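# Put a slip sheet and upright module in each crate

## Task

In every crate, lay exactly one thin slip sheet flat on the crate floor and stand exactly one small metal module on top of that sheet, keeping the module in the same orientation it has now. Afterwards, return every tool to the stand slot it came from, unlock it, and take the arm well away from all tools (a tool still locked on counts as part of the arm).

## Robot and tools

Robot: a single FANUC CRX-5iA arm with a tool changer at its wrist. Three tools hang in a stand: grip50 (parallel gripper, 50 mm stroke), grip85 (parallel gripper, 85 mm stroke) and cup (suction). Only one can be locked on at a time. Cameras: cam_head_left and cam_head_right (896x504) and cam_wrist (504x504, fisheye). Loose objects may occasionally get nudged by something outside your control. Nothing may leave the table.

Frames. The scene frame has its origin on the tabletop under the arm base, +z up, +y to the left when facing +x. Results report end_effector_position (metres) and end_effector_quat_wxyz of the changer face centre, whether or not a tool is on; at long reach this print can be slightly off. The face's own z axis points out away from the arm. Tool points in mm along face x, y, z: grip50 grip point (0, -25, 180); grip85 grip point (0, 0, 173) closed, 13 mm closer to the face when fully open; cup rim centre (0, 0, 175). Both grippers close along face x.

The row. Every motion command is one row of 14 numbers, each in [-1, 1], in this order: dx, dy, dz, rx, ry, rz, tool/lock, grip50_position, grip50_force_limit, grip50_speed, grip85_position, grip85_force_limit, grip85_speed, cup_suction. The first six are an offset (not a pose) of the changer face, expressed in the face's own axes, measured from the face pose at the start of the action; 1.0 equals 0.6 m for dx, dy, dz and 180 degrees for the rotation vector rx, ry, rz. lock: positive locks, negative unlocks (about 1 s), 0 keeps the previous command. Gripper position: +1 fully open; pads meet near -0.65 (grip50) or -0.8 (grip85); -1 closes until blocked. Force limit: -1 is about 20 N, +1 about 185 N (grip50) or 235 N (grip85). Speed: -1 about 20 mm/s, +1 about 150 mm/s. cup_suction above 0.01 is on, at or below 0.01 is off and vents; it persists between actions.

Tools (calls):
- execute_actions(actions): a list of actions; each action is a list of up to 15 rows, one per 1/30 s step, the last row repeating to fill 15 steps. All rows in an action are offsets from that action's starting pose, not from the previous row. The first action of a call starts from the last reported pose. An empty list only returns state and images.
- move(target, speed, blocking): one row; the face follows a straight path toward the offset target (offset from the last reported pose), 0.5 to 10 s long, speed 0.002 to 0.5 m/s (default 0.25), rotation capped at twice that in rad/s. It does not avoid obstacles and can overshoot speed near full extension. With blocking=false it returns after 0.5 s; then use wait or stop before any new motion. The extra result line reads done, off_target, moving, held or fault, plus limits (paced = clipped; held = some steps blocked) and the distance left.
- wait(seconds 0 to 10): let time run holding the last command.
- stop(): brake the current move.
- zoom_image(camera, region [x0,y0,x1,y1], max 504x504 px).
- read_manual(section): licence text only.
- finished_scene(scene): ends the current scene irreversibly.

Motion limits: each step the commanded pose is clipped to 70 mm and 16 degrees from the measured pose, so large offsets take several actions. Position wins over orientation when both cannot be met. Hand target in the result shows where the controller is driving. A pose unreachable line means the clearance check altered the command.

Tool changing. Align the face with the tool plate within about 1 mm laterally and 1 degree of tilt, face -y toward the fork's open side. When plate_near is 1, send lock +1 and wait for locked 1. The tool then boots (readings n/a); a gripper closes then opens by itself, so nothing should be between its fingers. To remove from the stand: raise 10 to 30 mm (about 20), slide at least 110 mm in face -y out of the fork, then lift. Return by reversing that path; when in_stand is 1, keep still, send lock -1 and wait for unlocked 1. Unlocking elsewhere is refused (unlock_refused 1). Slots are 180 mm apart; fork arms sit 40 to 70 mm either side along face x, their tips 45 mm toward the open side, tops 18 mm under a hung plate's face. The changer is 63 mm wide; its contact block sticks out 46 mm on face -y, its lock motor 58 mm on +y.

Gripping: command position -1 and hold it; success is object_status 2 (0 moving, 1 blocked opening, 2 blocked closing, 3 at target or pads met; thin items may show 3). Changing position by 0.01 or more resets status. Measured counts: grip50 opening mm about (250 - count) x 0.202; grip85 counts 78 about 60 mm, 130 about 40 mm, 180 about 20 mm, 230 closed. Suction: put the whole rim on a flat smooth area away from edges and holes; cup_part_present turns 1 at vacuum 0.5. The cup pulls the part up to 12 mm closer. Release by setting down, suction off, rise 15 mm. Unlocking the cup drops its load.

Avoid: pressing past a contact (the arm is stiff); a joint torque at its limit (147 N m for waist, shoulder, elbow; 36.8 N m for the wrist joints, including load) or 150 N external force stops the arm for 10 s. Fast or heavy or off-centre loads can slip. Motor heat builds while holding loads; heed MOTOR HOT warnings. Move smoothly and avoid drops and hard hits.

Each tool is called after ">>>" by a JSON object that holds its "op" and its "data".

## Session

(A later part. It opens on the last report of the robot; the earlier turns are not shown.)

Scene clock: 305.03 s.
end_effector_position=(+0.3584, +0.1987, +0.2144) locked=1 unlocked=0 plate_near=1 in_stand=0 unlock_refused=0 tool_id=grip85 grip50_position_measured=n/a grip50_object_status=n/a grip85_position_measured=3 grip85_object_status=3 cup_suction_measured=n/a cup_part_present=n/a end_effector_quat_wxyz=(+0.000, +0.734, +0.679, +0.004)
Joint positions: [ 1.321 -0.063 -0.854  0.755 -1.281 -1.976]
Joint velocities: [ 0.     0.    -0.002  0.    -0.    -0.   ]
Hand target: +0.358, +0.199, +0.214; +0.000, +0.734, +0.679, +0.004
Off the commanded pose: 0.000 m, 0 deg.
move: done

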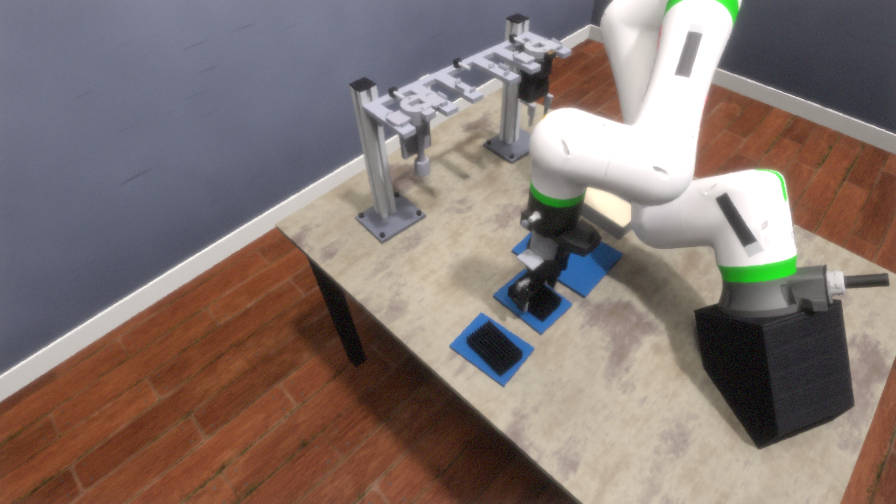

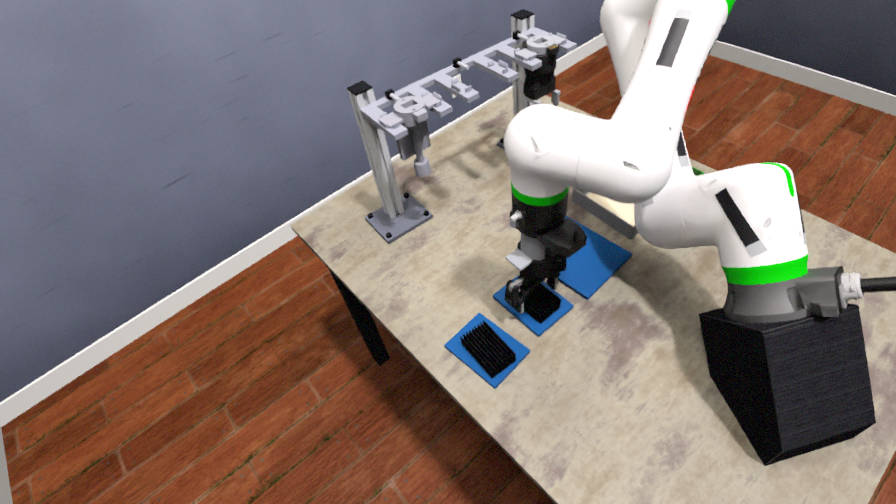

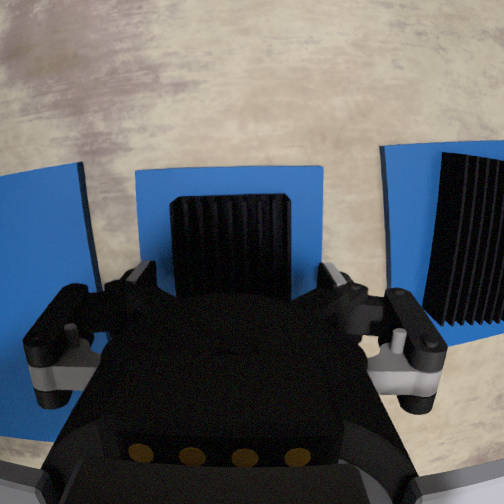

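>>> {"op": "move", "data": {"target": [-0.005,0,0.032,0,0,0,0,0,0,0,1,0,0,0], "speed": 0.04}}

>>> {"op": "move", "data": {"target": [0,0,0,0,0,0,0,0,0,0,-1,-0.4,-0.3,0]}}

>>> {"op": "zoom_image", "data": {"camera": "cam_head_right", "region": [430,200,630,360]}}

Scene clock: 310.90 s.
end_effector_position=(+0.3583, +0.1958, +0.1952) locked=1 unlocked=0 plate_near=1 in_stand=0 unlock_refused=0 tool_id=grip85 grip50_position_measured=n/a grip50_object_status=n/a grip85_position_measured=3 grip85_object_status=3 cup_suction_measured=n/a cup_part_present=n/a end_effector_quat_wxyz=(+0.001, +0.734, +0.679, +0.004)
Joint positions: [ 1.274 -0.053 -0.885  0.791 -1.229 -1.982]
Joint velocities: [-0.     0.    -0.     0.     0.001  0.   ]
Hand target: +0.358, +0.196, +0.195; +0.001, +0.734, +0.679, +0.004
Off the commanded pose: 0.000 m, 0 deg.
move: done

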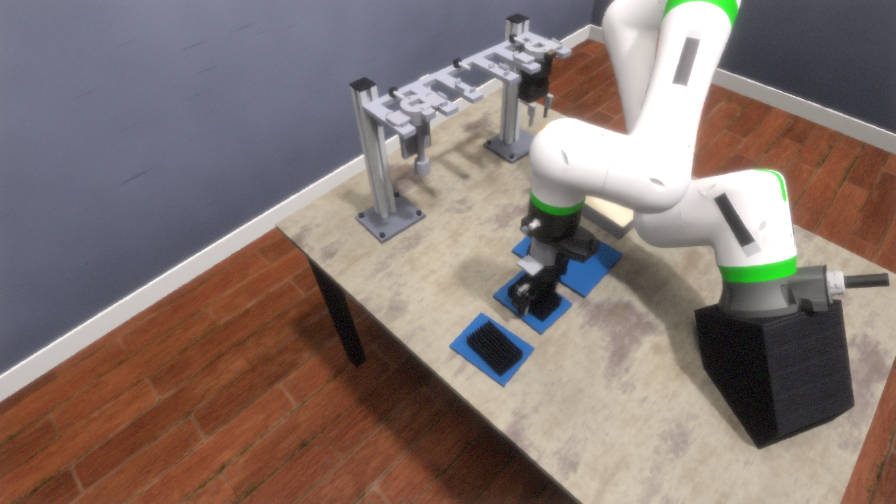

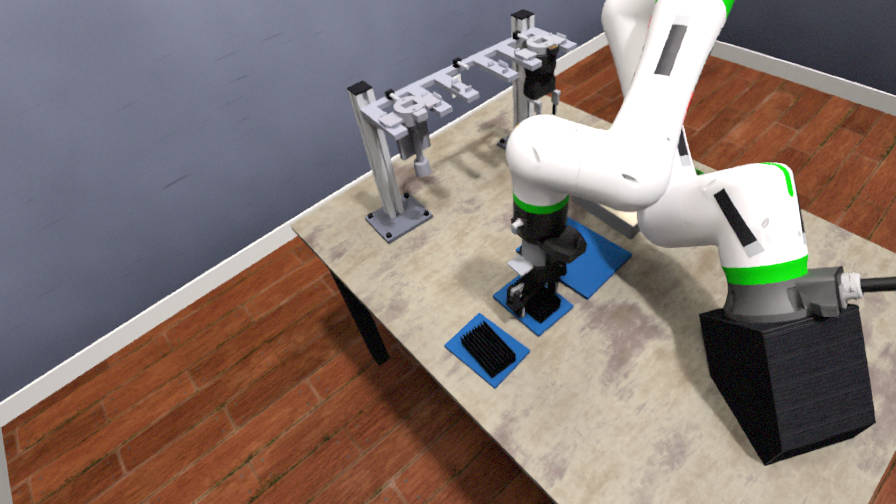

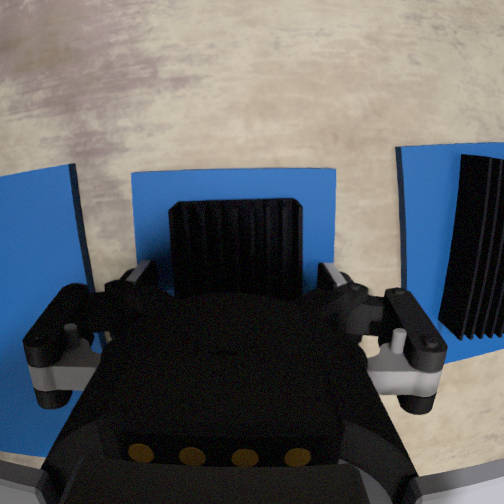

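Scene clock: 321.27 s.
end_effector_position=(+0.3608, +0.1958, +0.1988) locked=1 unlocked=0 plate_near=1 in_stand=0 unlock_refused=0 tool_id=grip85 grip50_position_measured=n/a grip50_object_status=n/a grip85_position_measured=79 grip85_object_status=2 cup_suction_measured=n/a cup_part_present=n/a end_effector_quat_wxyz=(+0.003, +0.734, +0.679, +0.007)
Joint positions: [ 1.279 -0.057 -0.881  0.795 -1.239 -1.982]
Joint velocities: [-0.    -0.001  0.001  0.    -0.     0.   ]
Hand target: +0.361, +0.196, +0.199; +0.003, +0.734, +0.679, +0.007
Off the commanded pose: 0.004 m, 0 deg.
FORCE FAULT: contact force on the arm reached its limit, and the arm stopped for 10 seconds. The contact can be on any part of the arm, not only on its tool. That time counts as 20 of the actions that you can send in this scene. The arm's remaining commands of this call were not run. The arm holds still and accepts commands again. Move the arm away from the contact; if what it grips holds it there, let go first. Pushing or pulling that hard again can fault the arm again.
move: fault

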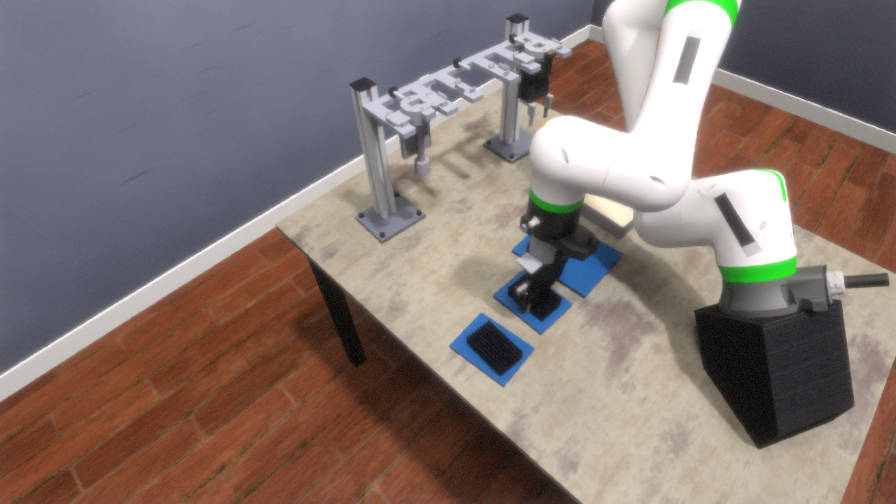

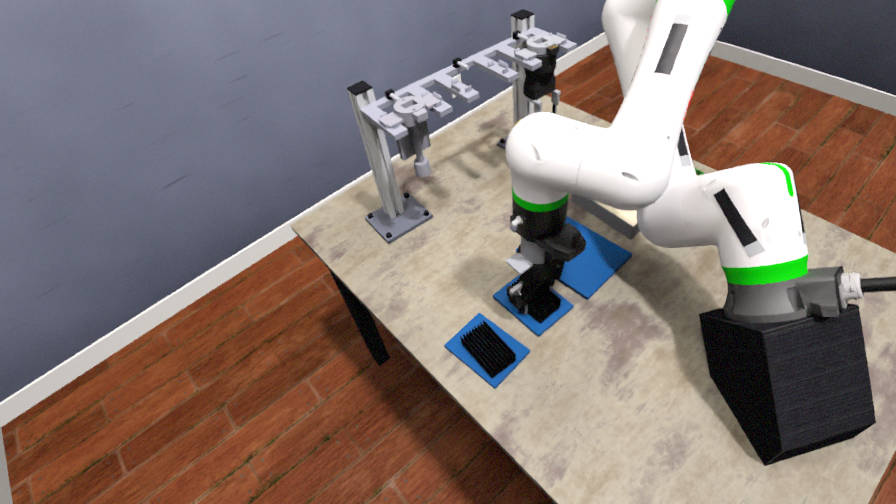

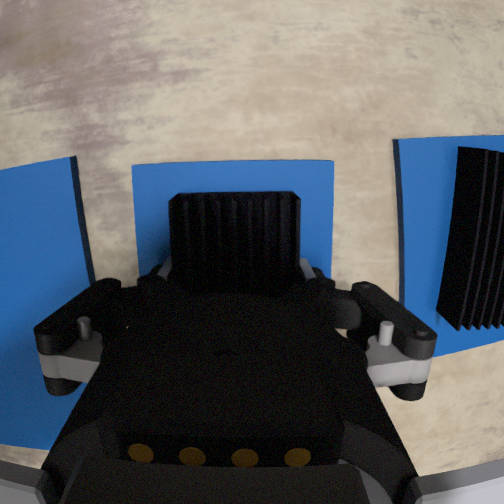

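Region (430, 200, 630, 360) of cam_head_right's 896x504 image, scaled by 2.520, with more detail than that image has; it fills the top 403 rows of this view, and the rest is white.

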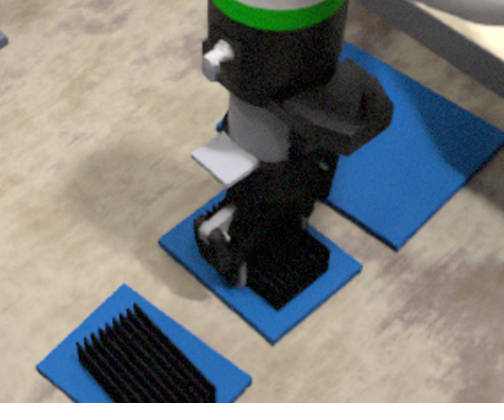

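>>> {"op": "move", "data": {"target": [0,0,-0.095,0,0,0,0,0,0,0,-1,-0.4,-0.3,0], "speed": 0.12}}

>>> {"op": "move", "data": {"target": [-0.388,0.296,0,0,0,0,0,0,0,0,-1,-0.4,-0.3,0]}}

>>> {"op": "move", "data": {"target": [-0.449,0.035,0,0,0,0,0,0,0,0,-1,-0.4,-0.3,0]}}

Scene clock: 326.47 s.
end_effector_position=(+0.3600, +0.1954, +0.2558) locked=1 unlocked=0 plate_near=1 in_stand=0 unlock_refused=0 tool_id=grip85 grip50_position_measured=n/a grip50_object_status=n/a grip85_position_measured=79 grip85_object_status=2 cup_suction_measured=n/a cup_part_present=n/a end_effector_quat_wxyz=(+0.003, +0.734, +0.679, +0.007)
Joint positions: [ 1.414 -0.103 -0.799  0.697 -1.399 -1.967]
Joint velocities: [-0.001 -0.     0.     0.     0.    -0.003]
Hand target: +0.360, +0.195, +0.256; +0.003, +0.734, +0.679, +0.007
Off the commanded pose: 0.000 m, 0 deg.
move: done

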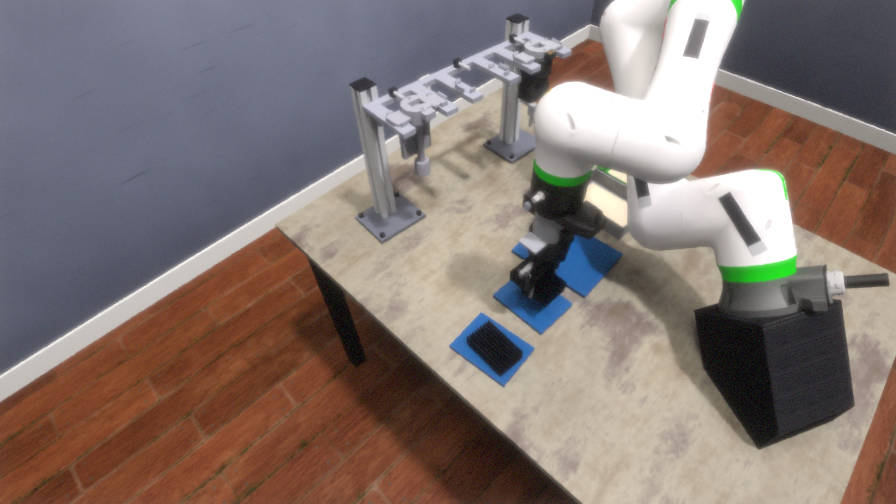

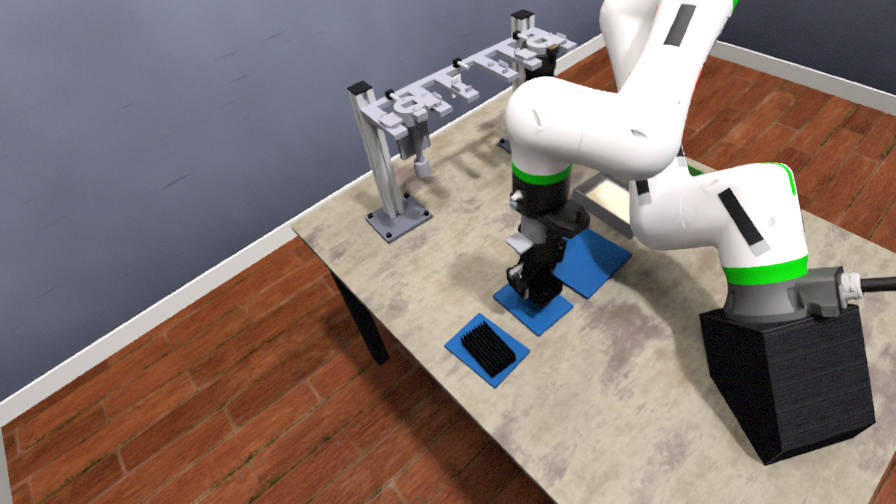

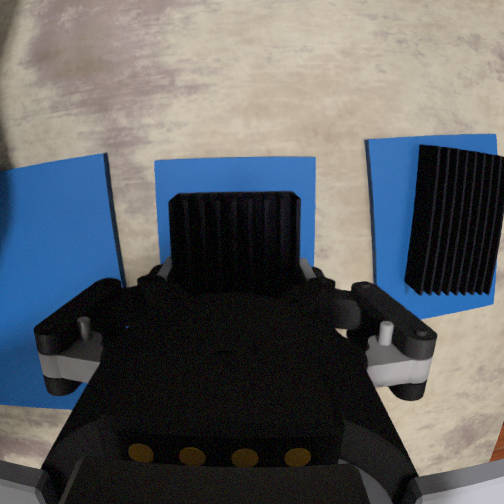

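Scene clock: 328.13 s.
end_effector_position=(+0.5192, -0.0509, +0.2564) locked=1 unlocked=0 plate_near=1 in_stand=0 unlock_refused=0 tool_id=grip85 grip50_position_measured=n/a grip50_object_status=n/a grip85_position_measured=79 grip85_object_status=2 cup_suction_measured=n/a cup_part_present=n/a end_effector_quat_wxyz=(+0.003, +0.734, +0.679, +0.006)
Joint positions: [ 0.857 -0.581 -0.706  0.817 -1.453 -1.202]
Joint velocities: [-0.001 -0.     0.001  0.001 -0.001  0.   ]
Hand target: +0.519, -0.051, +0.256; +0.003, +0.734, +0.679, +0.006
Off the commanded pose: 0.001 m, 0 deg.
move: done

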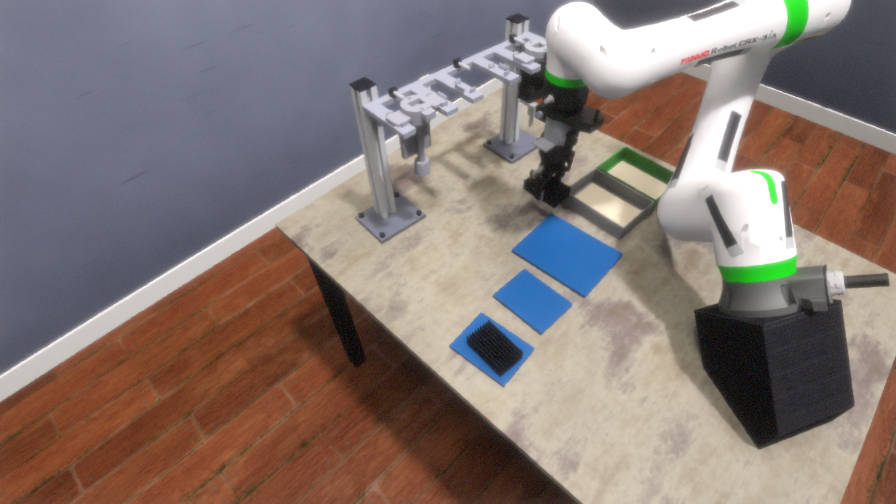

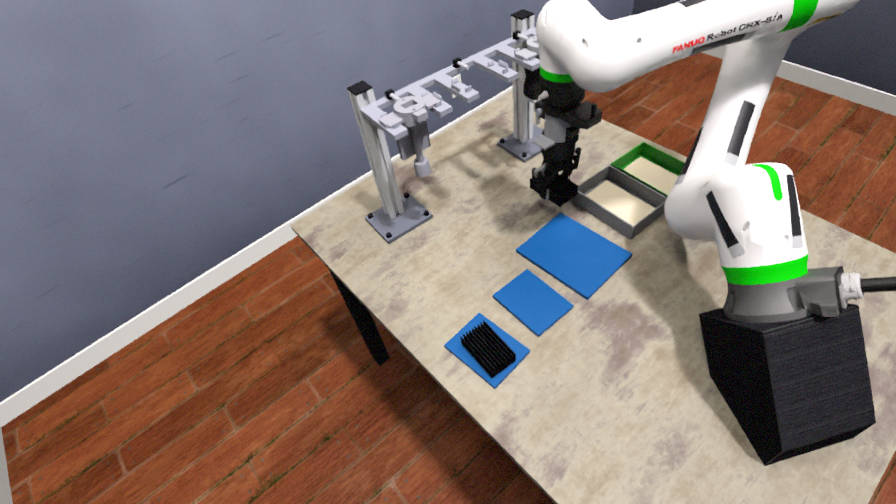

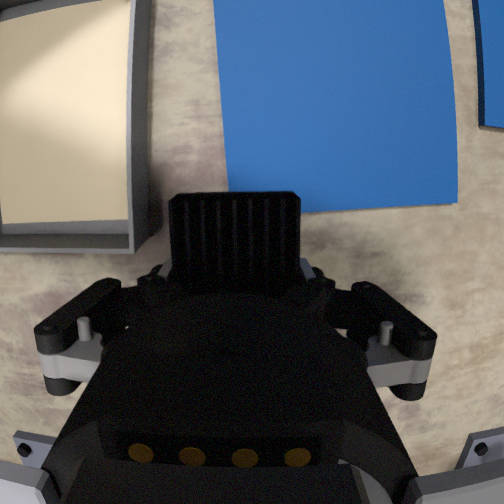

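Scene clock: 329.87 s.
end_effector_position=(+0.5194, -0.3205, +0.2558) locked=1 unlocked=0 plate_near=1 in_stand=0 unlock_refused=0 tool_id=grip85 grip50_position_measured=n/a grip50_object_status=n/a grip85_position_measured=79 grip85_object_status=2 cup_suction_measured=n/a cup_part_present=n/a end_effector_quat_wxyz=(+0.003, +0.734, +0.679, +0.005)
Joint positions: [-0.136 -0.669 -0.422  0.422 -1.121 -0.148]
Joint velocities: [-0.001  0.001  0.001 -0.001  0.     0.   ]
Hand target: +0.519, -0.321, +0.256; +0.003, +0.734, +0.679, +0.005
Off the commanded pose: 0.001 m, 0 deg.
move: done

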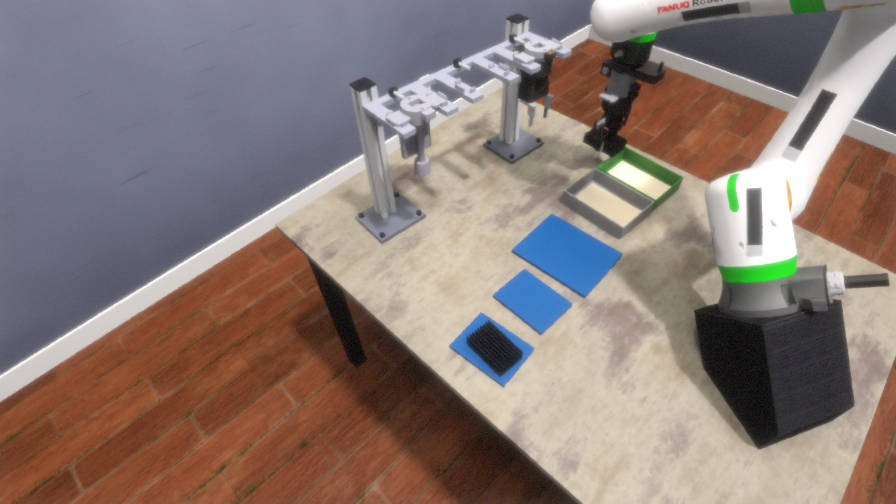

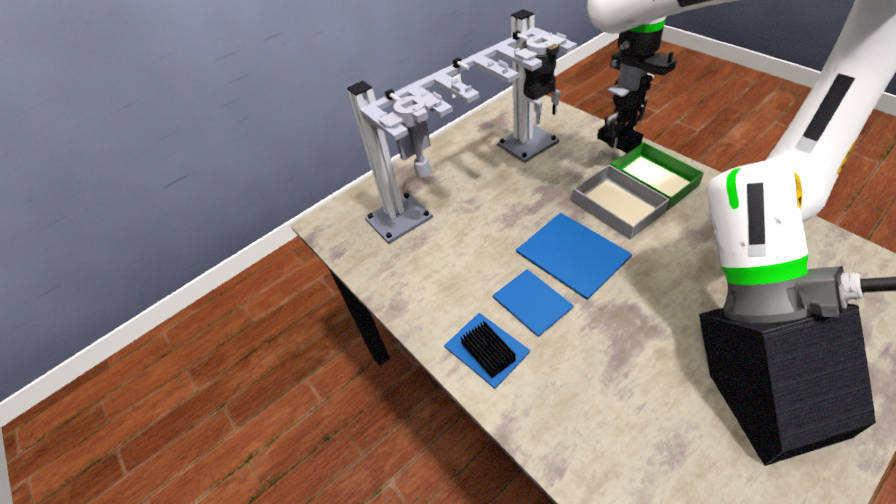

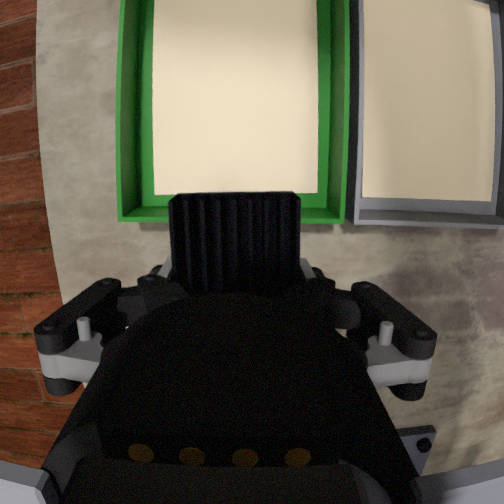

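>>> {"op": "move", "data": {"target": [0,-0.2,0,0,0,0,0,0,0,0,-1,-0.4,-0.3,0], "speed": 0.2}}

>>> {"op": "move", "data": {"target": [0,0,0.084,0,0,0,0,0,0,0,-1,-0.4,-0.3,0], "speed": 0.05}}

>>> {"op": "zoom_image", "data": {"camera": "cam_head_right", "region": [560,90,760,250]}}

Scene clock: 333.90 s.
end_effector_position=(+0.3998, -0.3115, +0.2542) locked=1 unlocked=0 plate_near=1 in_stand=0 unlock_refused=0 tool_id=grip85 grip50_position_measured=n/a grip50_object_status=n/a grip85_position_measured=79 grip85_object_status=2 cup_suction_measured=n/a cup_part_present=n/a end_effector_quat_wxyz=(+0.003, +0.734, +0.679, +0.005)
Joint positions: [-0.188 -0.957 -0.682  0.382 -1.127 -0.086]
Joint velocities: [ 0.002 -0.    -0.001  0.002  0.001 -0.001]
Hand target: +0.400, -0.312, +0.254; +0.003, +0.734, +0.679, +0.005
Off the commanded pose: 0.000 m, 0 deg.
move: done

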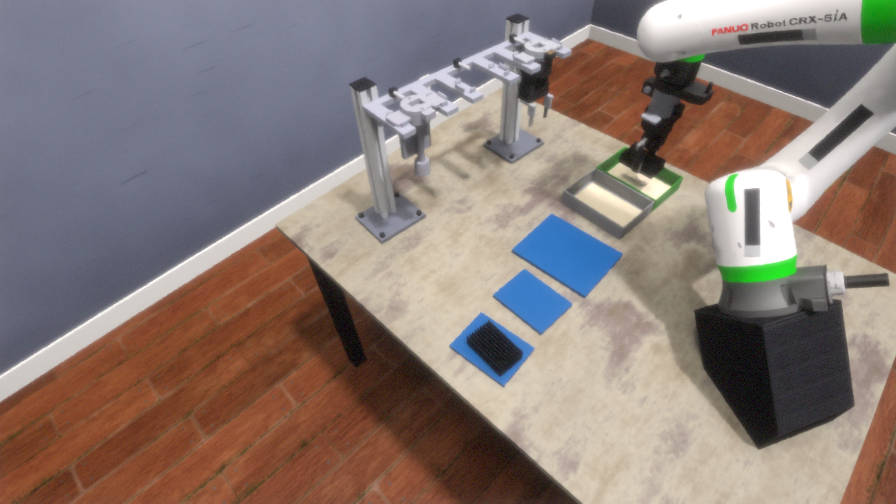

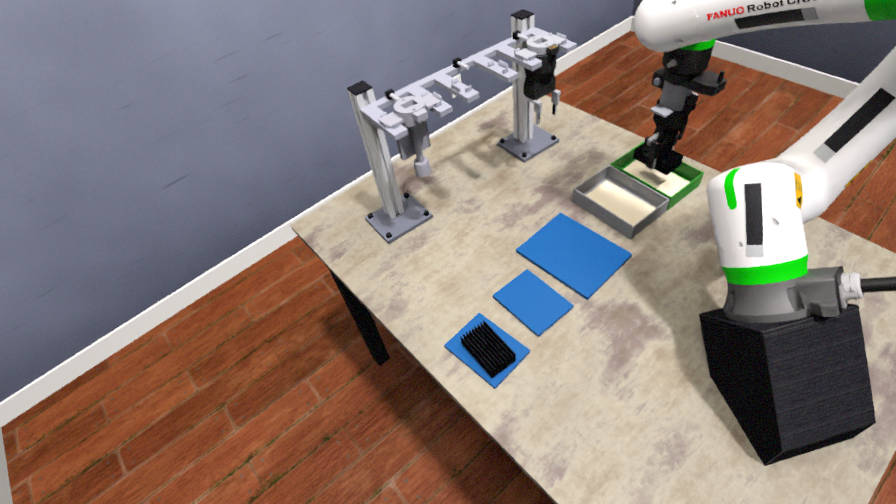

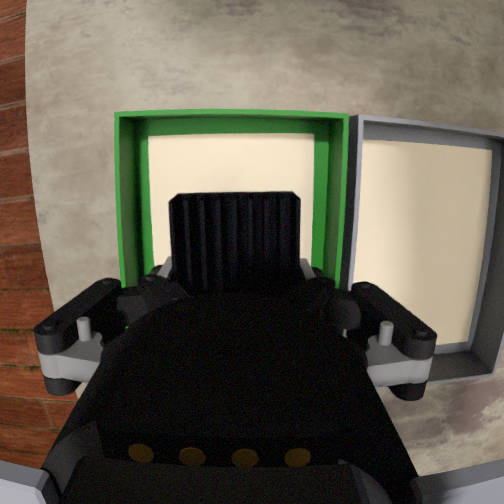

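Scene clock: 335.17 s.
end_effector_position=(+0.4006, -0.3112, +0.2038) locked=1 unlocked=0 plate_near=1 in_stand=0 unlock_refused=0 tool_id=grip85 grip50_position_measured=n/a grip50_object_status=n/a grip85_position_measured=79 grip85_object_status=2 cup_suction_measured=n/a cup_part_present=n/a end_effector_quat_wxyz=(+0.003, +0.733, +0.680, +0.005)
Joint positions: [-0.317 -0.845 -0.722  0.315 -0.941 -0.007]
Joint velocities: [ 0.002  0.     0.    -0.001  0.001  0.001]
Hand target: +0.401, -0.311, +0.204; +0.003, +0.734, +0.680, +0.005
Off the commanded pose: 0.000 m, 0 deg.
move: done

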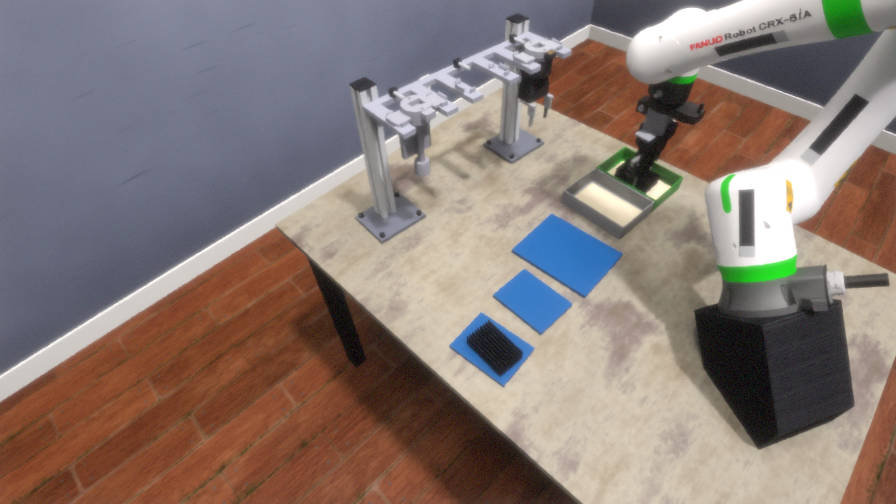

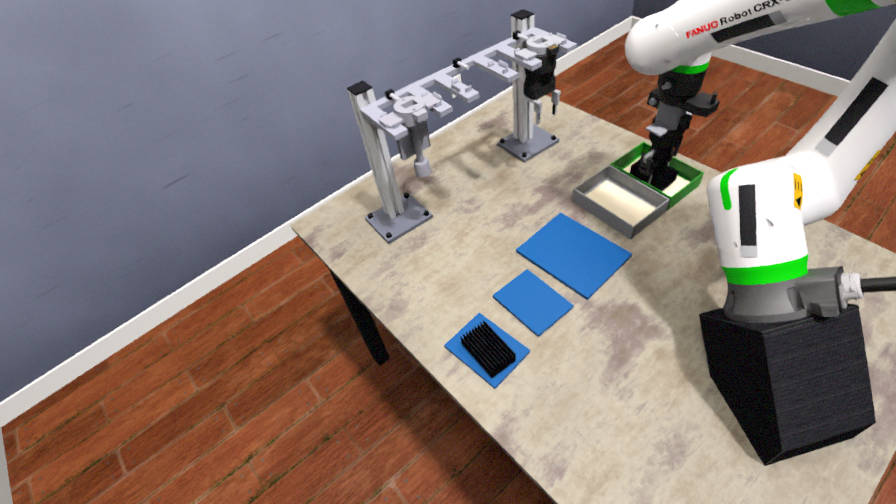

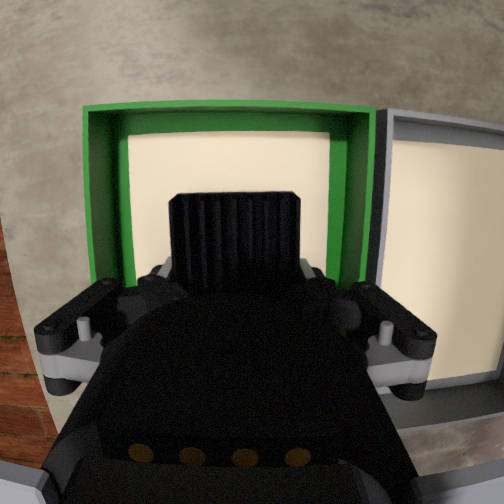

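Region (560, 90, 760, 250) of cam_head_right's 896x504 image, scaled by 2.520, with more detail than that image has; it fills the top 403 rows of this view, and the rest is white.

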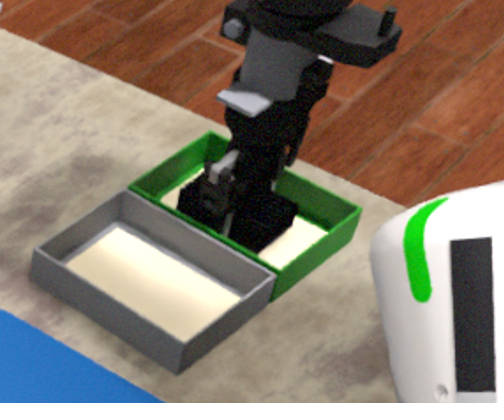

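>>> {"op": "move", "data": {"target": [0,0,0.002,0,0,0,0,0,0,0,0.7,-0.4,-0.3,0], "speed": 0.01}}

>>> {"op": "move", "data": {"target": [0,0,-0.085,0,0,0,0,0,0,0,0.7,-0.4,-0.3,0], "speed": 0.12}}

>>> {"op": "move", "data": {"target": [0.35,0.22,0,0,0,0,0,0,0,0,1,-0.4,-0.3,0]}}

>>> {"op": "move", "data": {"target": [0.735,-0.28,-0.07,0,0,-0.05,0,0,0,0,1,-0.4,-0.3,0], "speed": 0.3}}

Scene clock: 340.73 s.
end_effector_position=(+0.4006, -0.3112, +0.2026) locked=1 unlocked=0 plate_near=1 in_stand=0 unlock_refused=0 tool_id=grip85 grip50_position_measured=n/a grip50_object_status=n/a grip85_position_measured=41 grip85_object_status=3 cup_suction_measured=n/a cup_part_present=n/a end_effector_quat_wxyz=(+0.003, +0.733, +0.680, +0.005)
Joint positions: [-0.319 -0.843 -0.723  0.314 -0.937 -0.005]
Joint velocities: [-0.     0.     0.     0.    -0.001  0.   ]
Hand target: +0.401, -0.311, +0.203; +0.003, +0.733, +0.680, +0.005
Off the commanded pose: 0.000 m, 0 deg.
move: done

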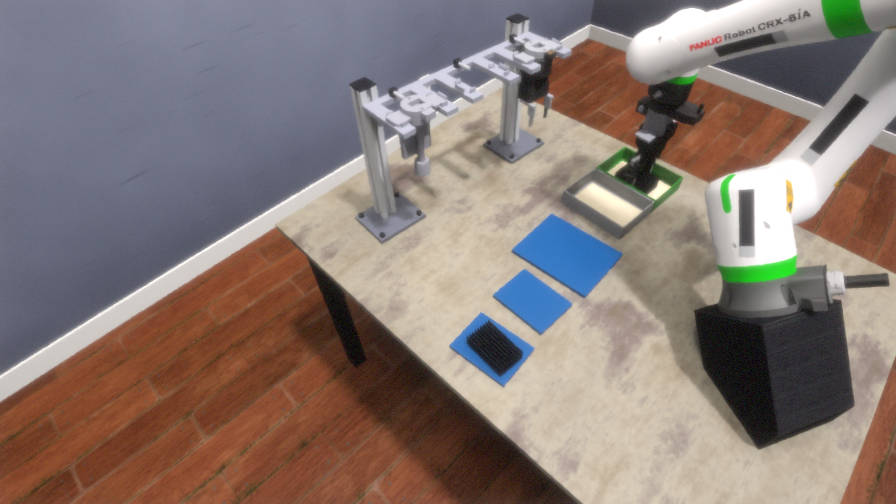

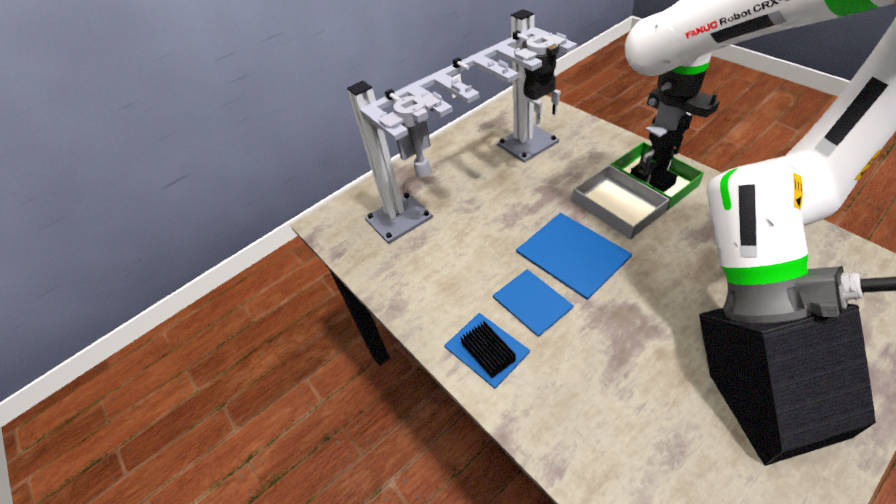

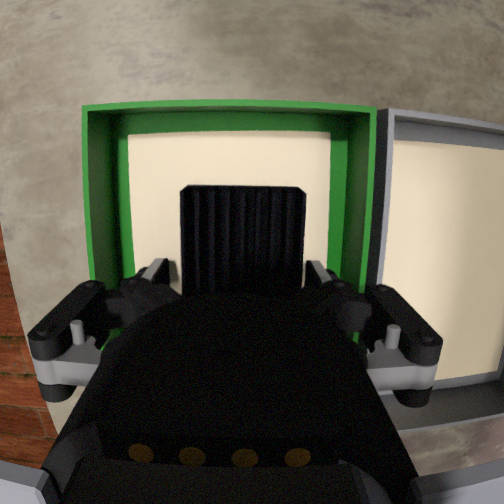

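Scene clock: 341.53 s.
end_effector_position=(+0.3998, -0.3115, +0.2536) locked=1 unlocked=0 plate_near=1 in_stand=0 unlock_refused=0 tool_id=grip85 grip50_position_measured=n/a grip50_object_status=n/a grip85_position_measured=41 grip85_object_status=3 cup_suction_measured=n/a cup_part_present=n/a end_effector_quat_wxyz=(+0.003, +0.734, +0.679, +0.005)
Joint positions: [-0.19  -0.956 -0.682  0.38  -1.124 -0.084]
Joint velocities: [ 0.003 -0.001 -0.002  0.002 -0.    -0.002]
Hand target: +0.400, -0.312, +0.254; +0.003, +0.734, +0.679, +0.005
Off the commanded pose: 0.000 m, 0 deg.
move: done

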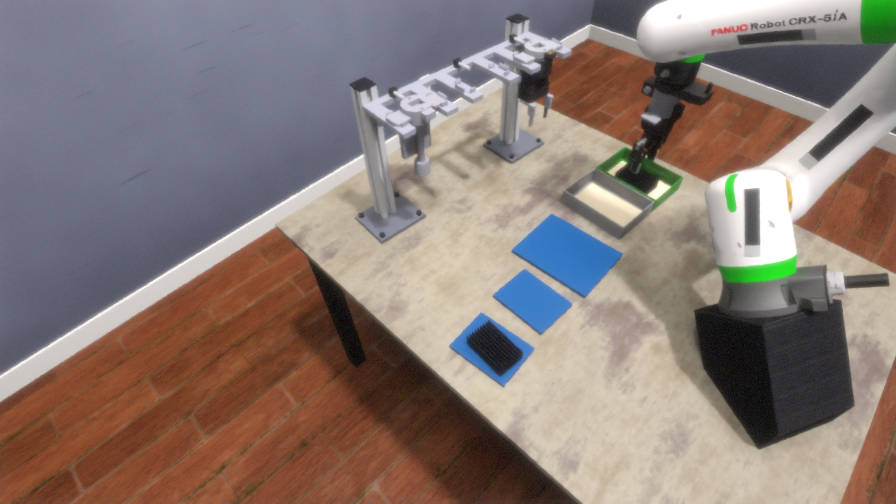

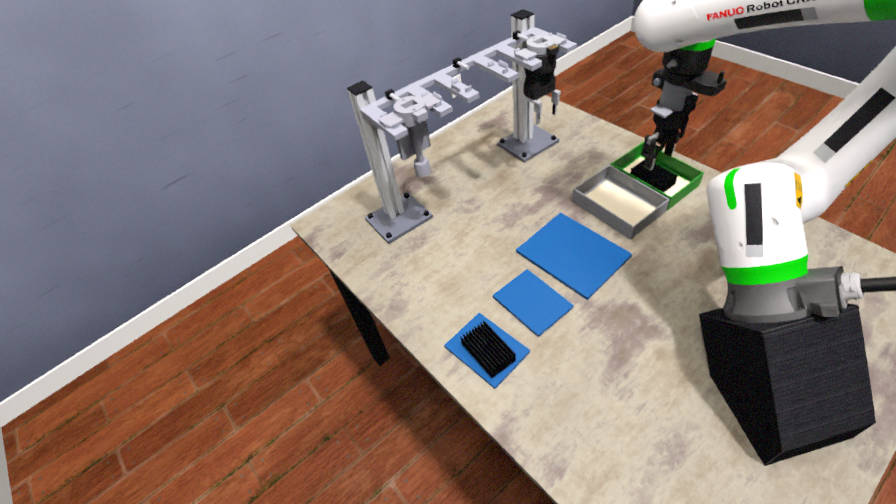

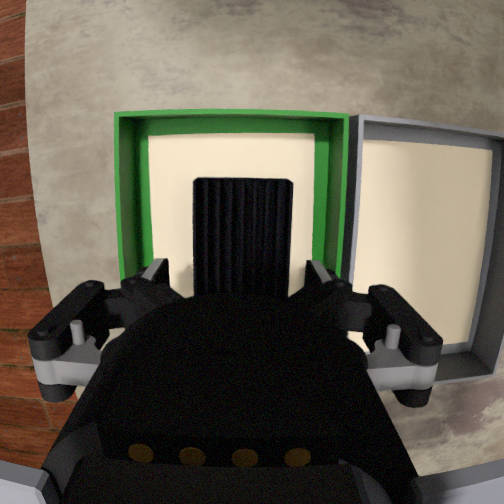

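Scene clock: 343.00 s.
end_effector_position=(+0.5475, -0.1126, +0.2560) locked=1 unlocked=0 plate_near=1 in_stand=0 unlock_refused=0 tool_id=grip85 grip50_position_measured=n/a grip50_object_status=n/a grip85_position_measured=3 grip85_object_status=3 cup_suction_measured=n/a cup_part_present=n/a end_effector_quat_wxyz=(+0.003, +0.734, +0.679, +0.006)
Joint positions: [ 0.653 -0.608 -0.625  0.797 -1.38  -0.98 ]
Joint velocities: [ 0.     0.    -0.    -0.001 -0.    -0.   ]
Hand target: +0.547, -0.113, +0.256; +0.003, +0.734, +0.679, +0.005
Off the commanded pose: 0.000 m, 0 deg.
move: done

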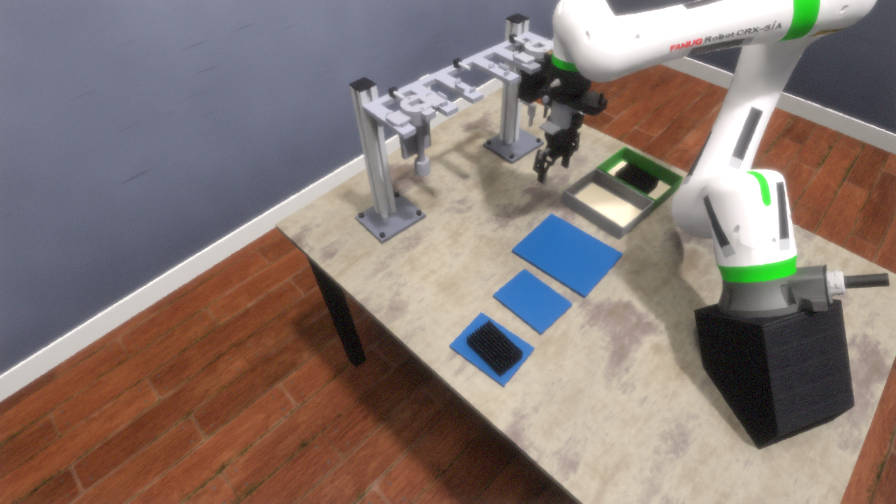

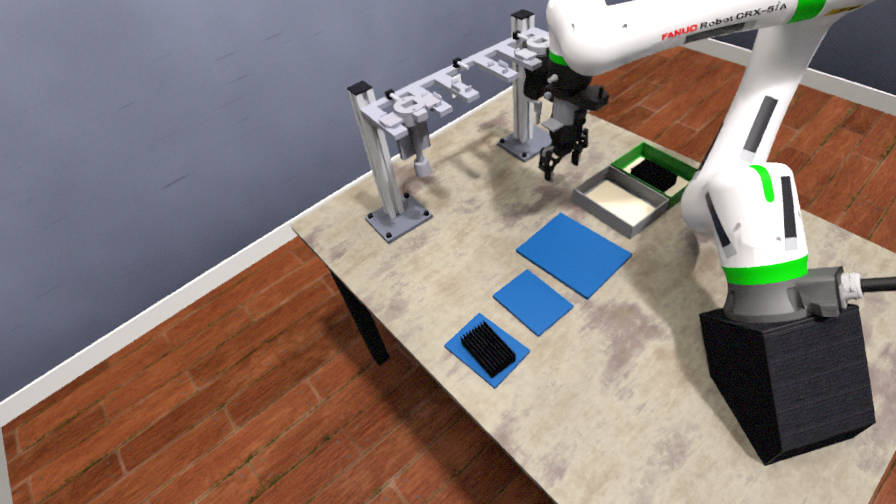

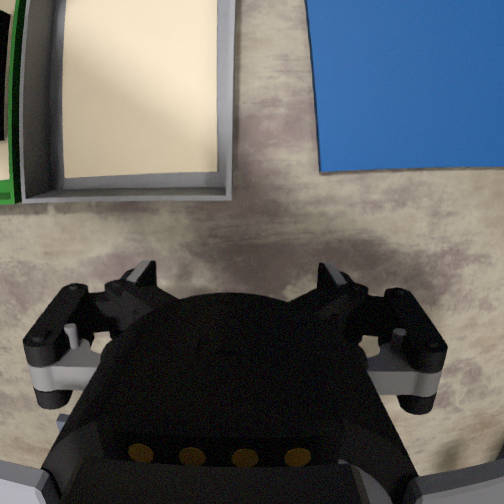

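Scene clock: 345.07 s.
end_effector_position=(+0.4132, +0.3402, +0.2988) locked=1 unlocked=0 plate_near=1 in_stand=0 unlock_refused=0 tool_id=grip85 grip50_position_measured=n/a grip50_object_status=n/a grip85_position_measured=3 grip85_object_status=3 cup_suction_measured=n/a cup_part_present=n/a end_effector_quat_wxyz=(+0.003, +0.679, +0.734, +0.006)
Joint positions: [ 1.34   0.27  -0.37   0.729 -1.404 -1.728]
Joint velocities: [-0.001  0.001  0.001  0.001 -0.003  0.002]
Hand target: +0.413, +0.340, +0.299; +0.004, +0.679, +0.734, +0.006
Off the commanded pose: 0.002 m, 0 deg.
move: done

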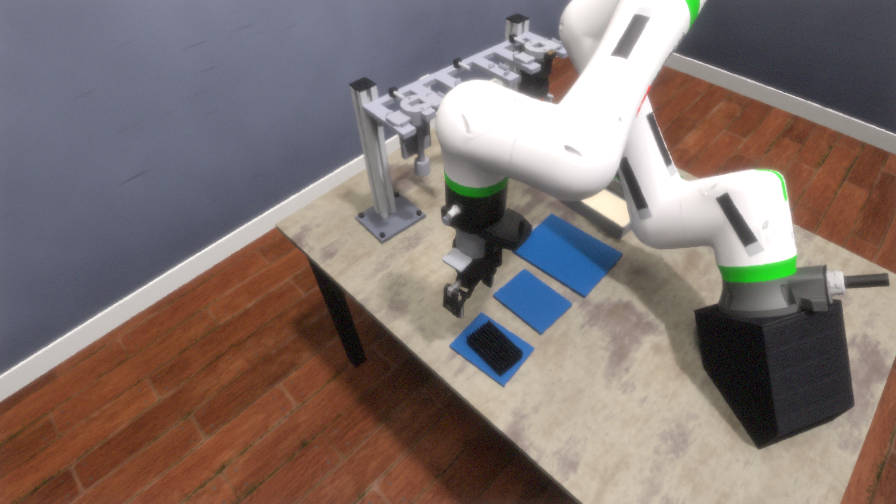

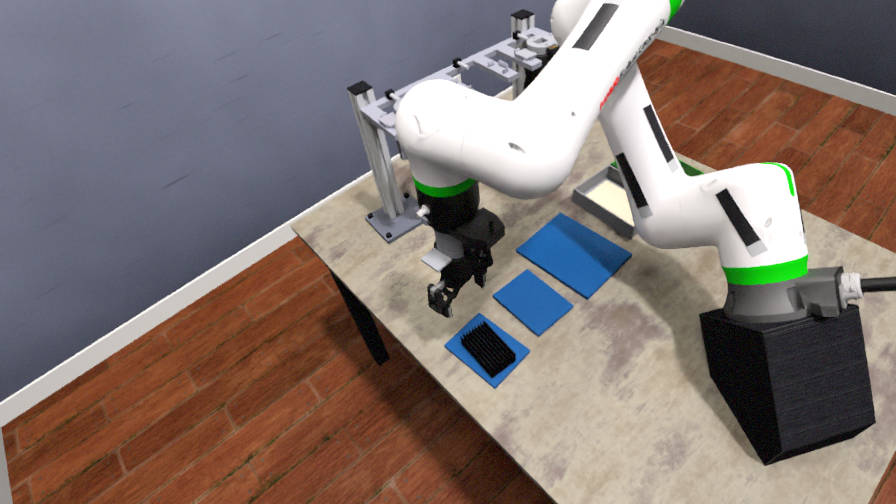

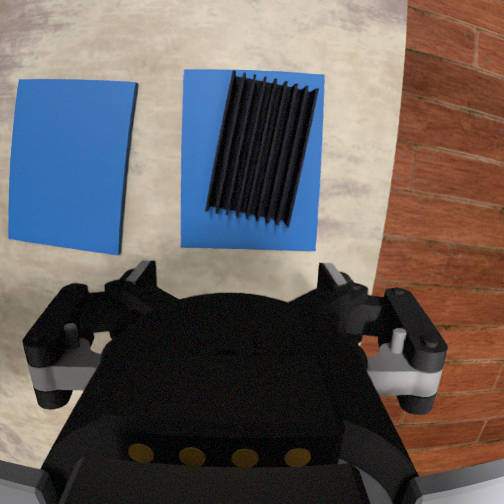

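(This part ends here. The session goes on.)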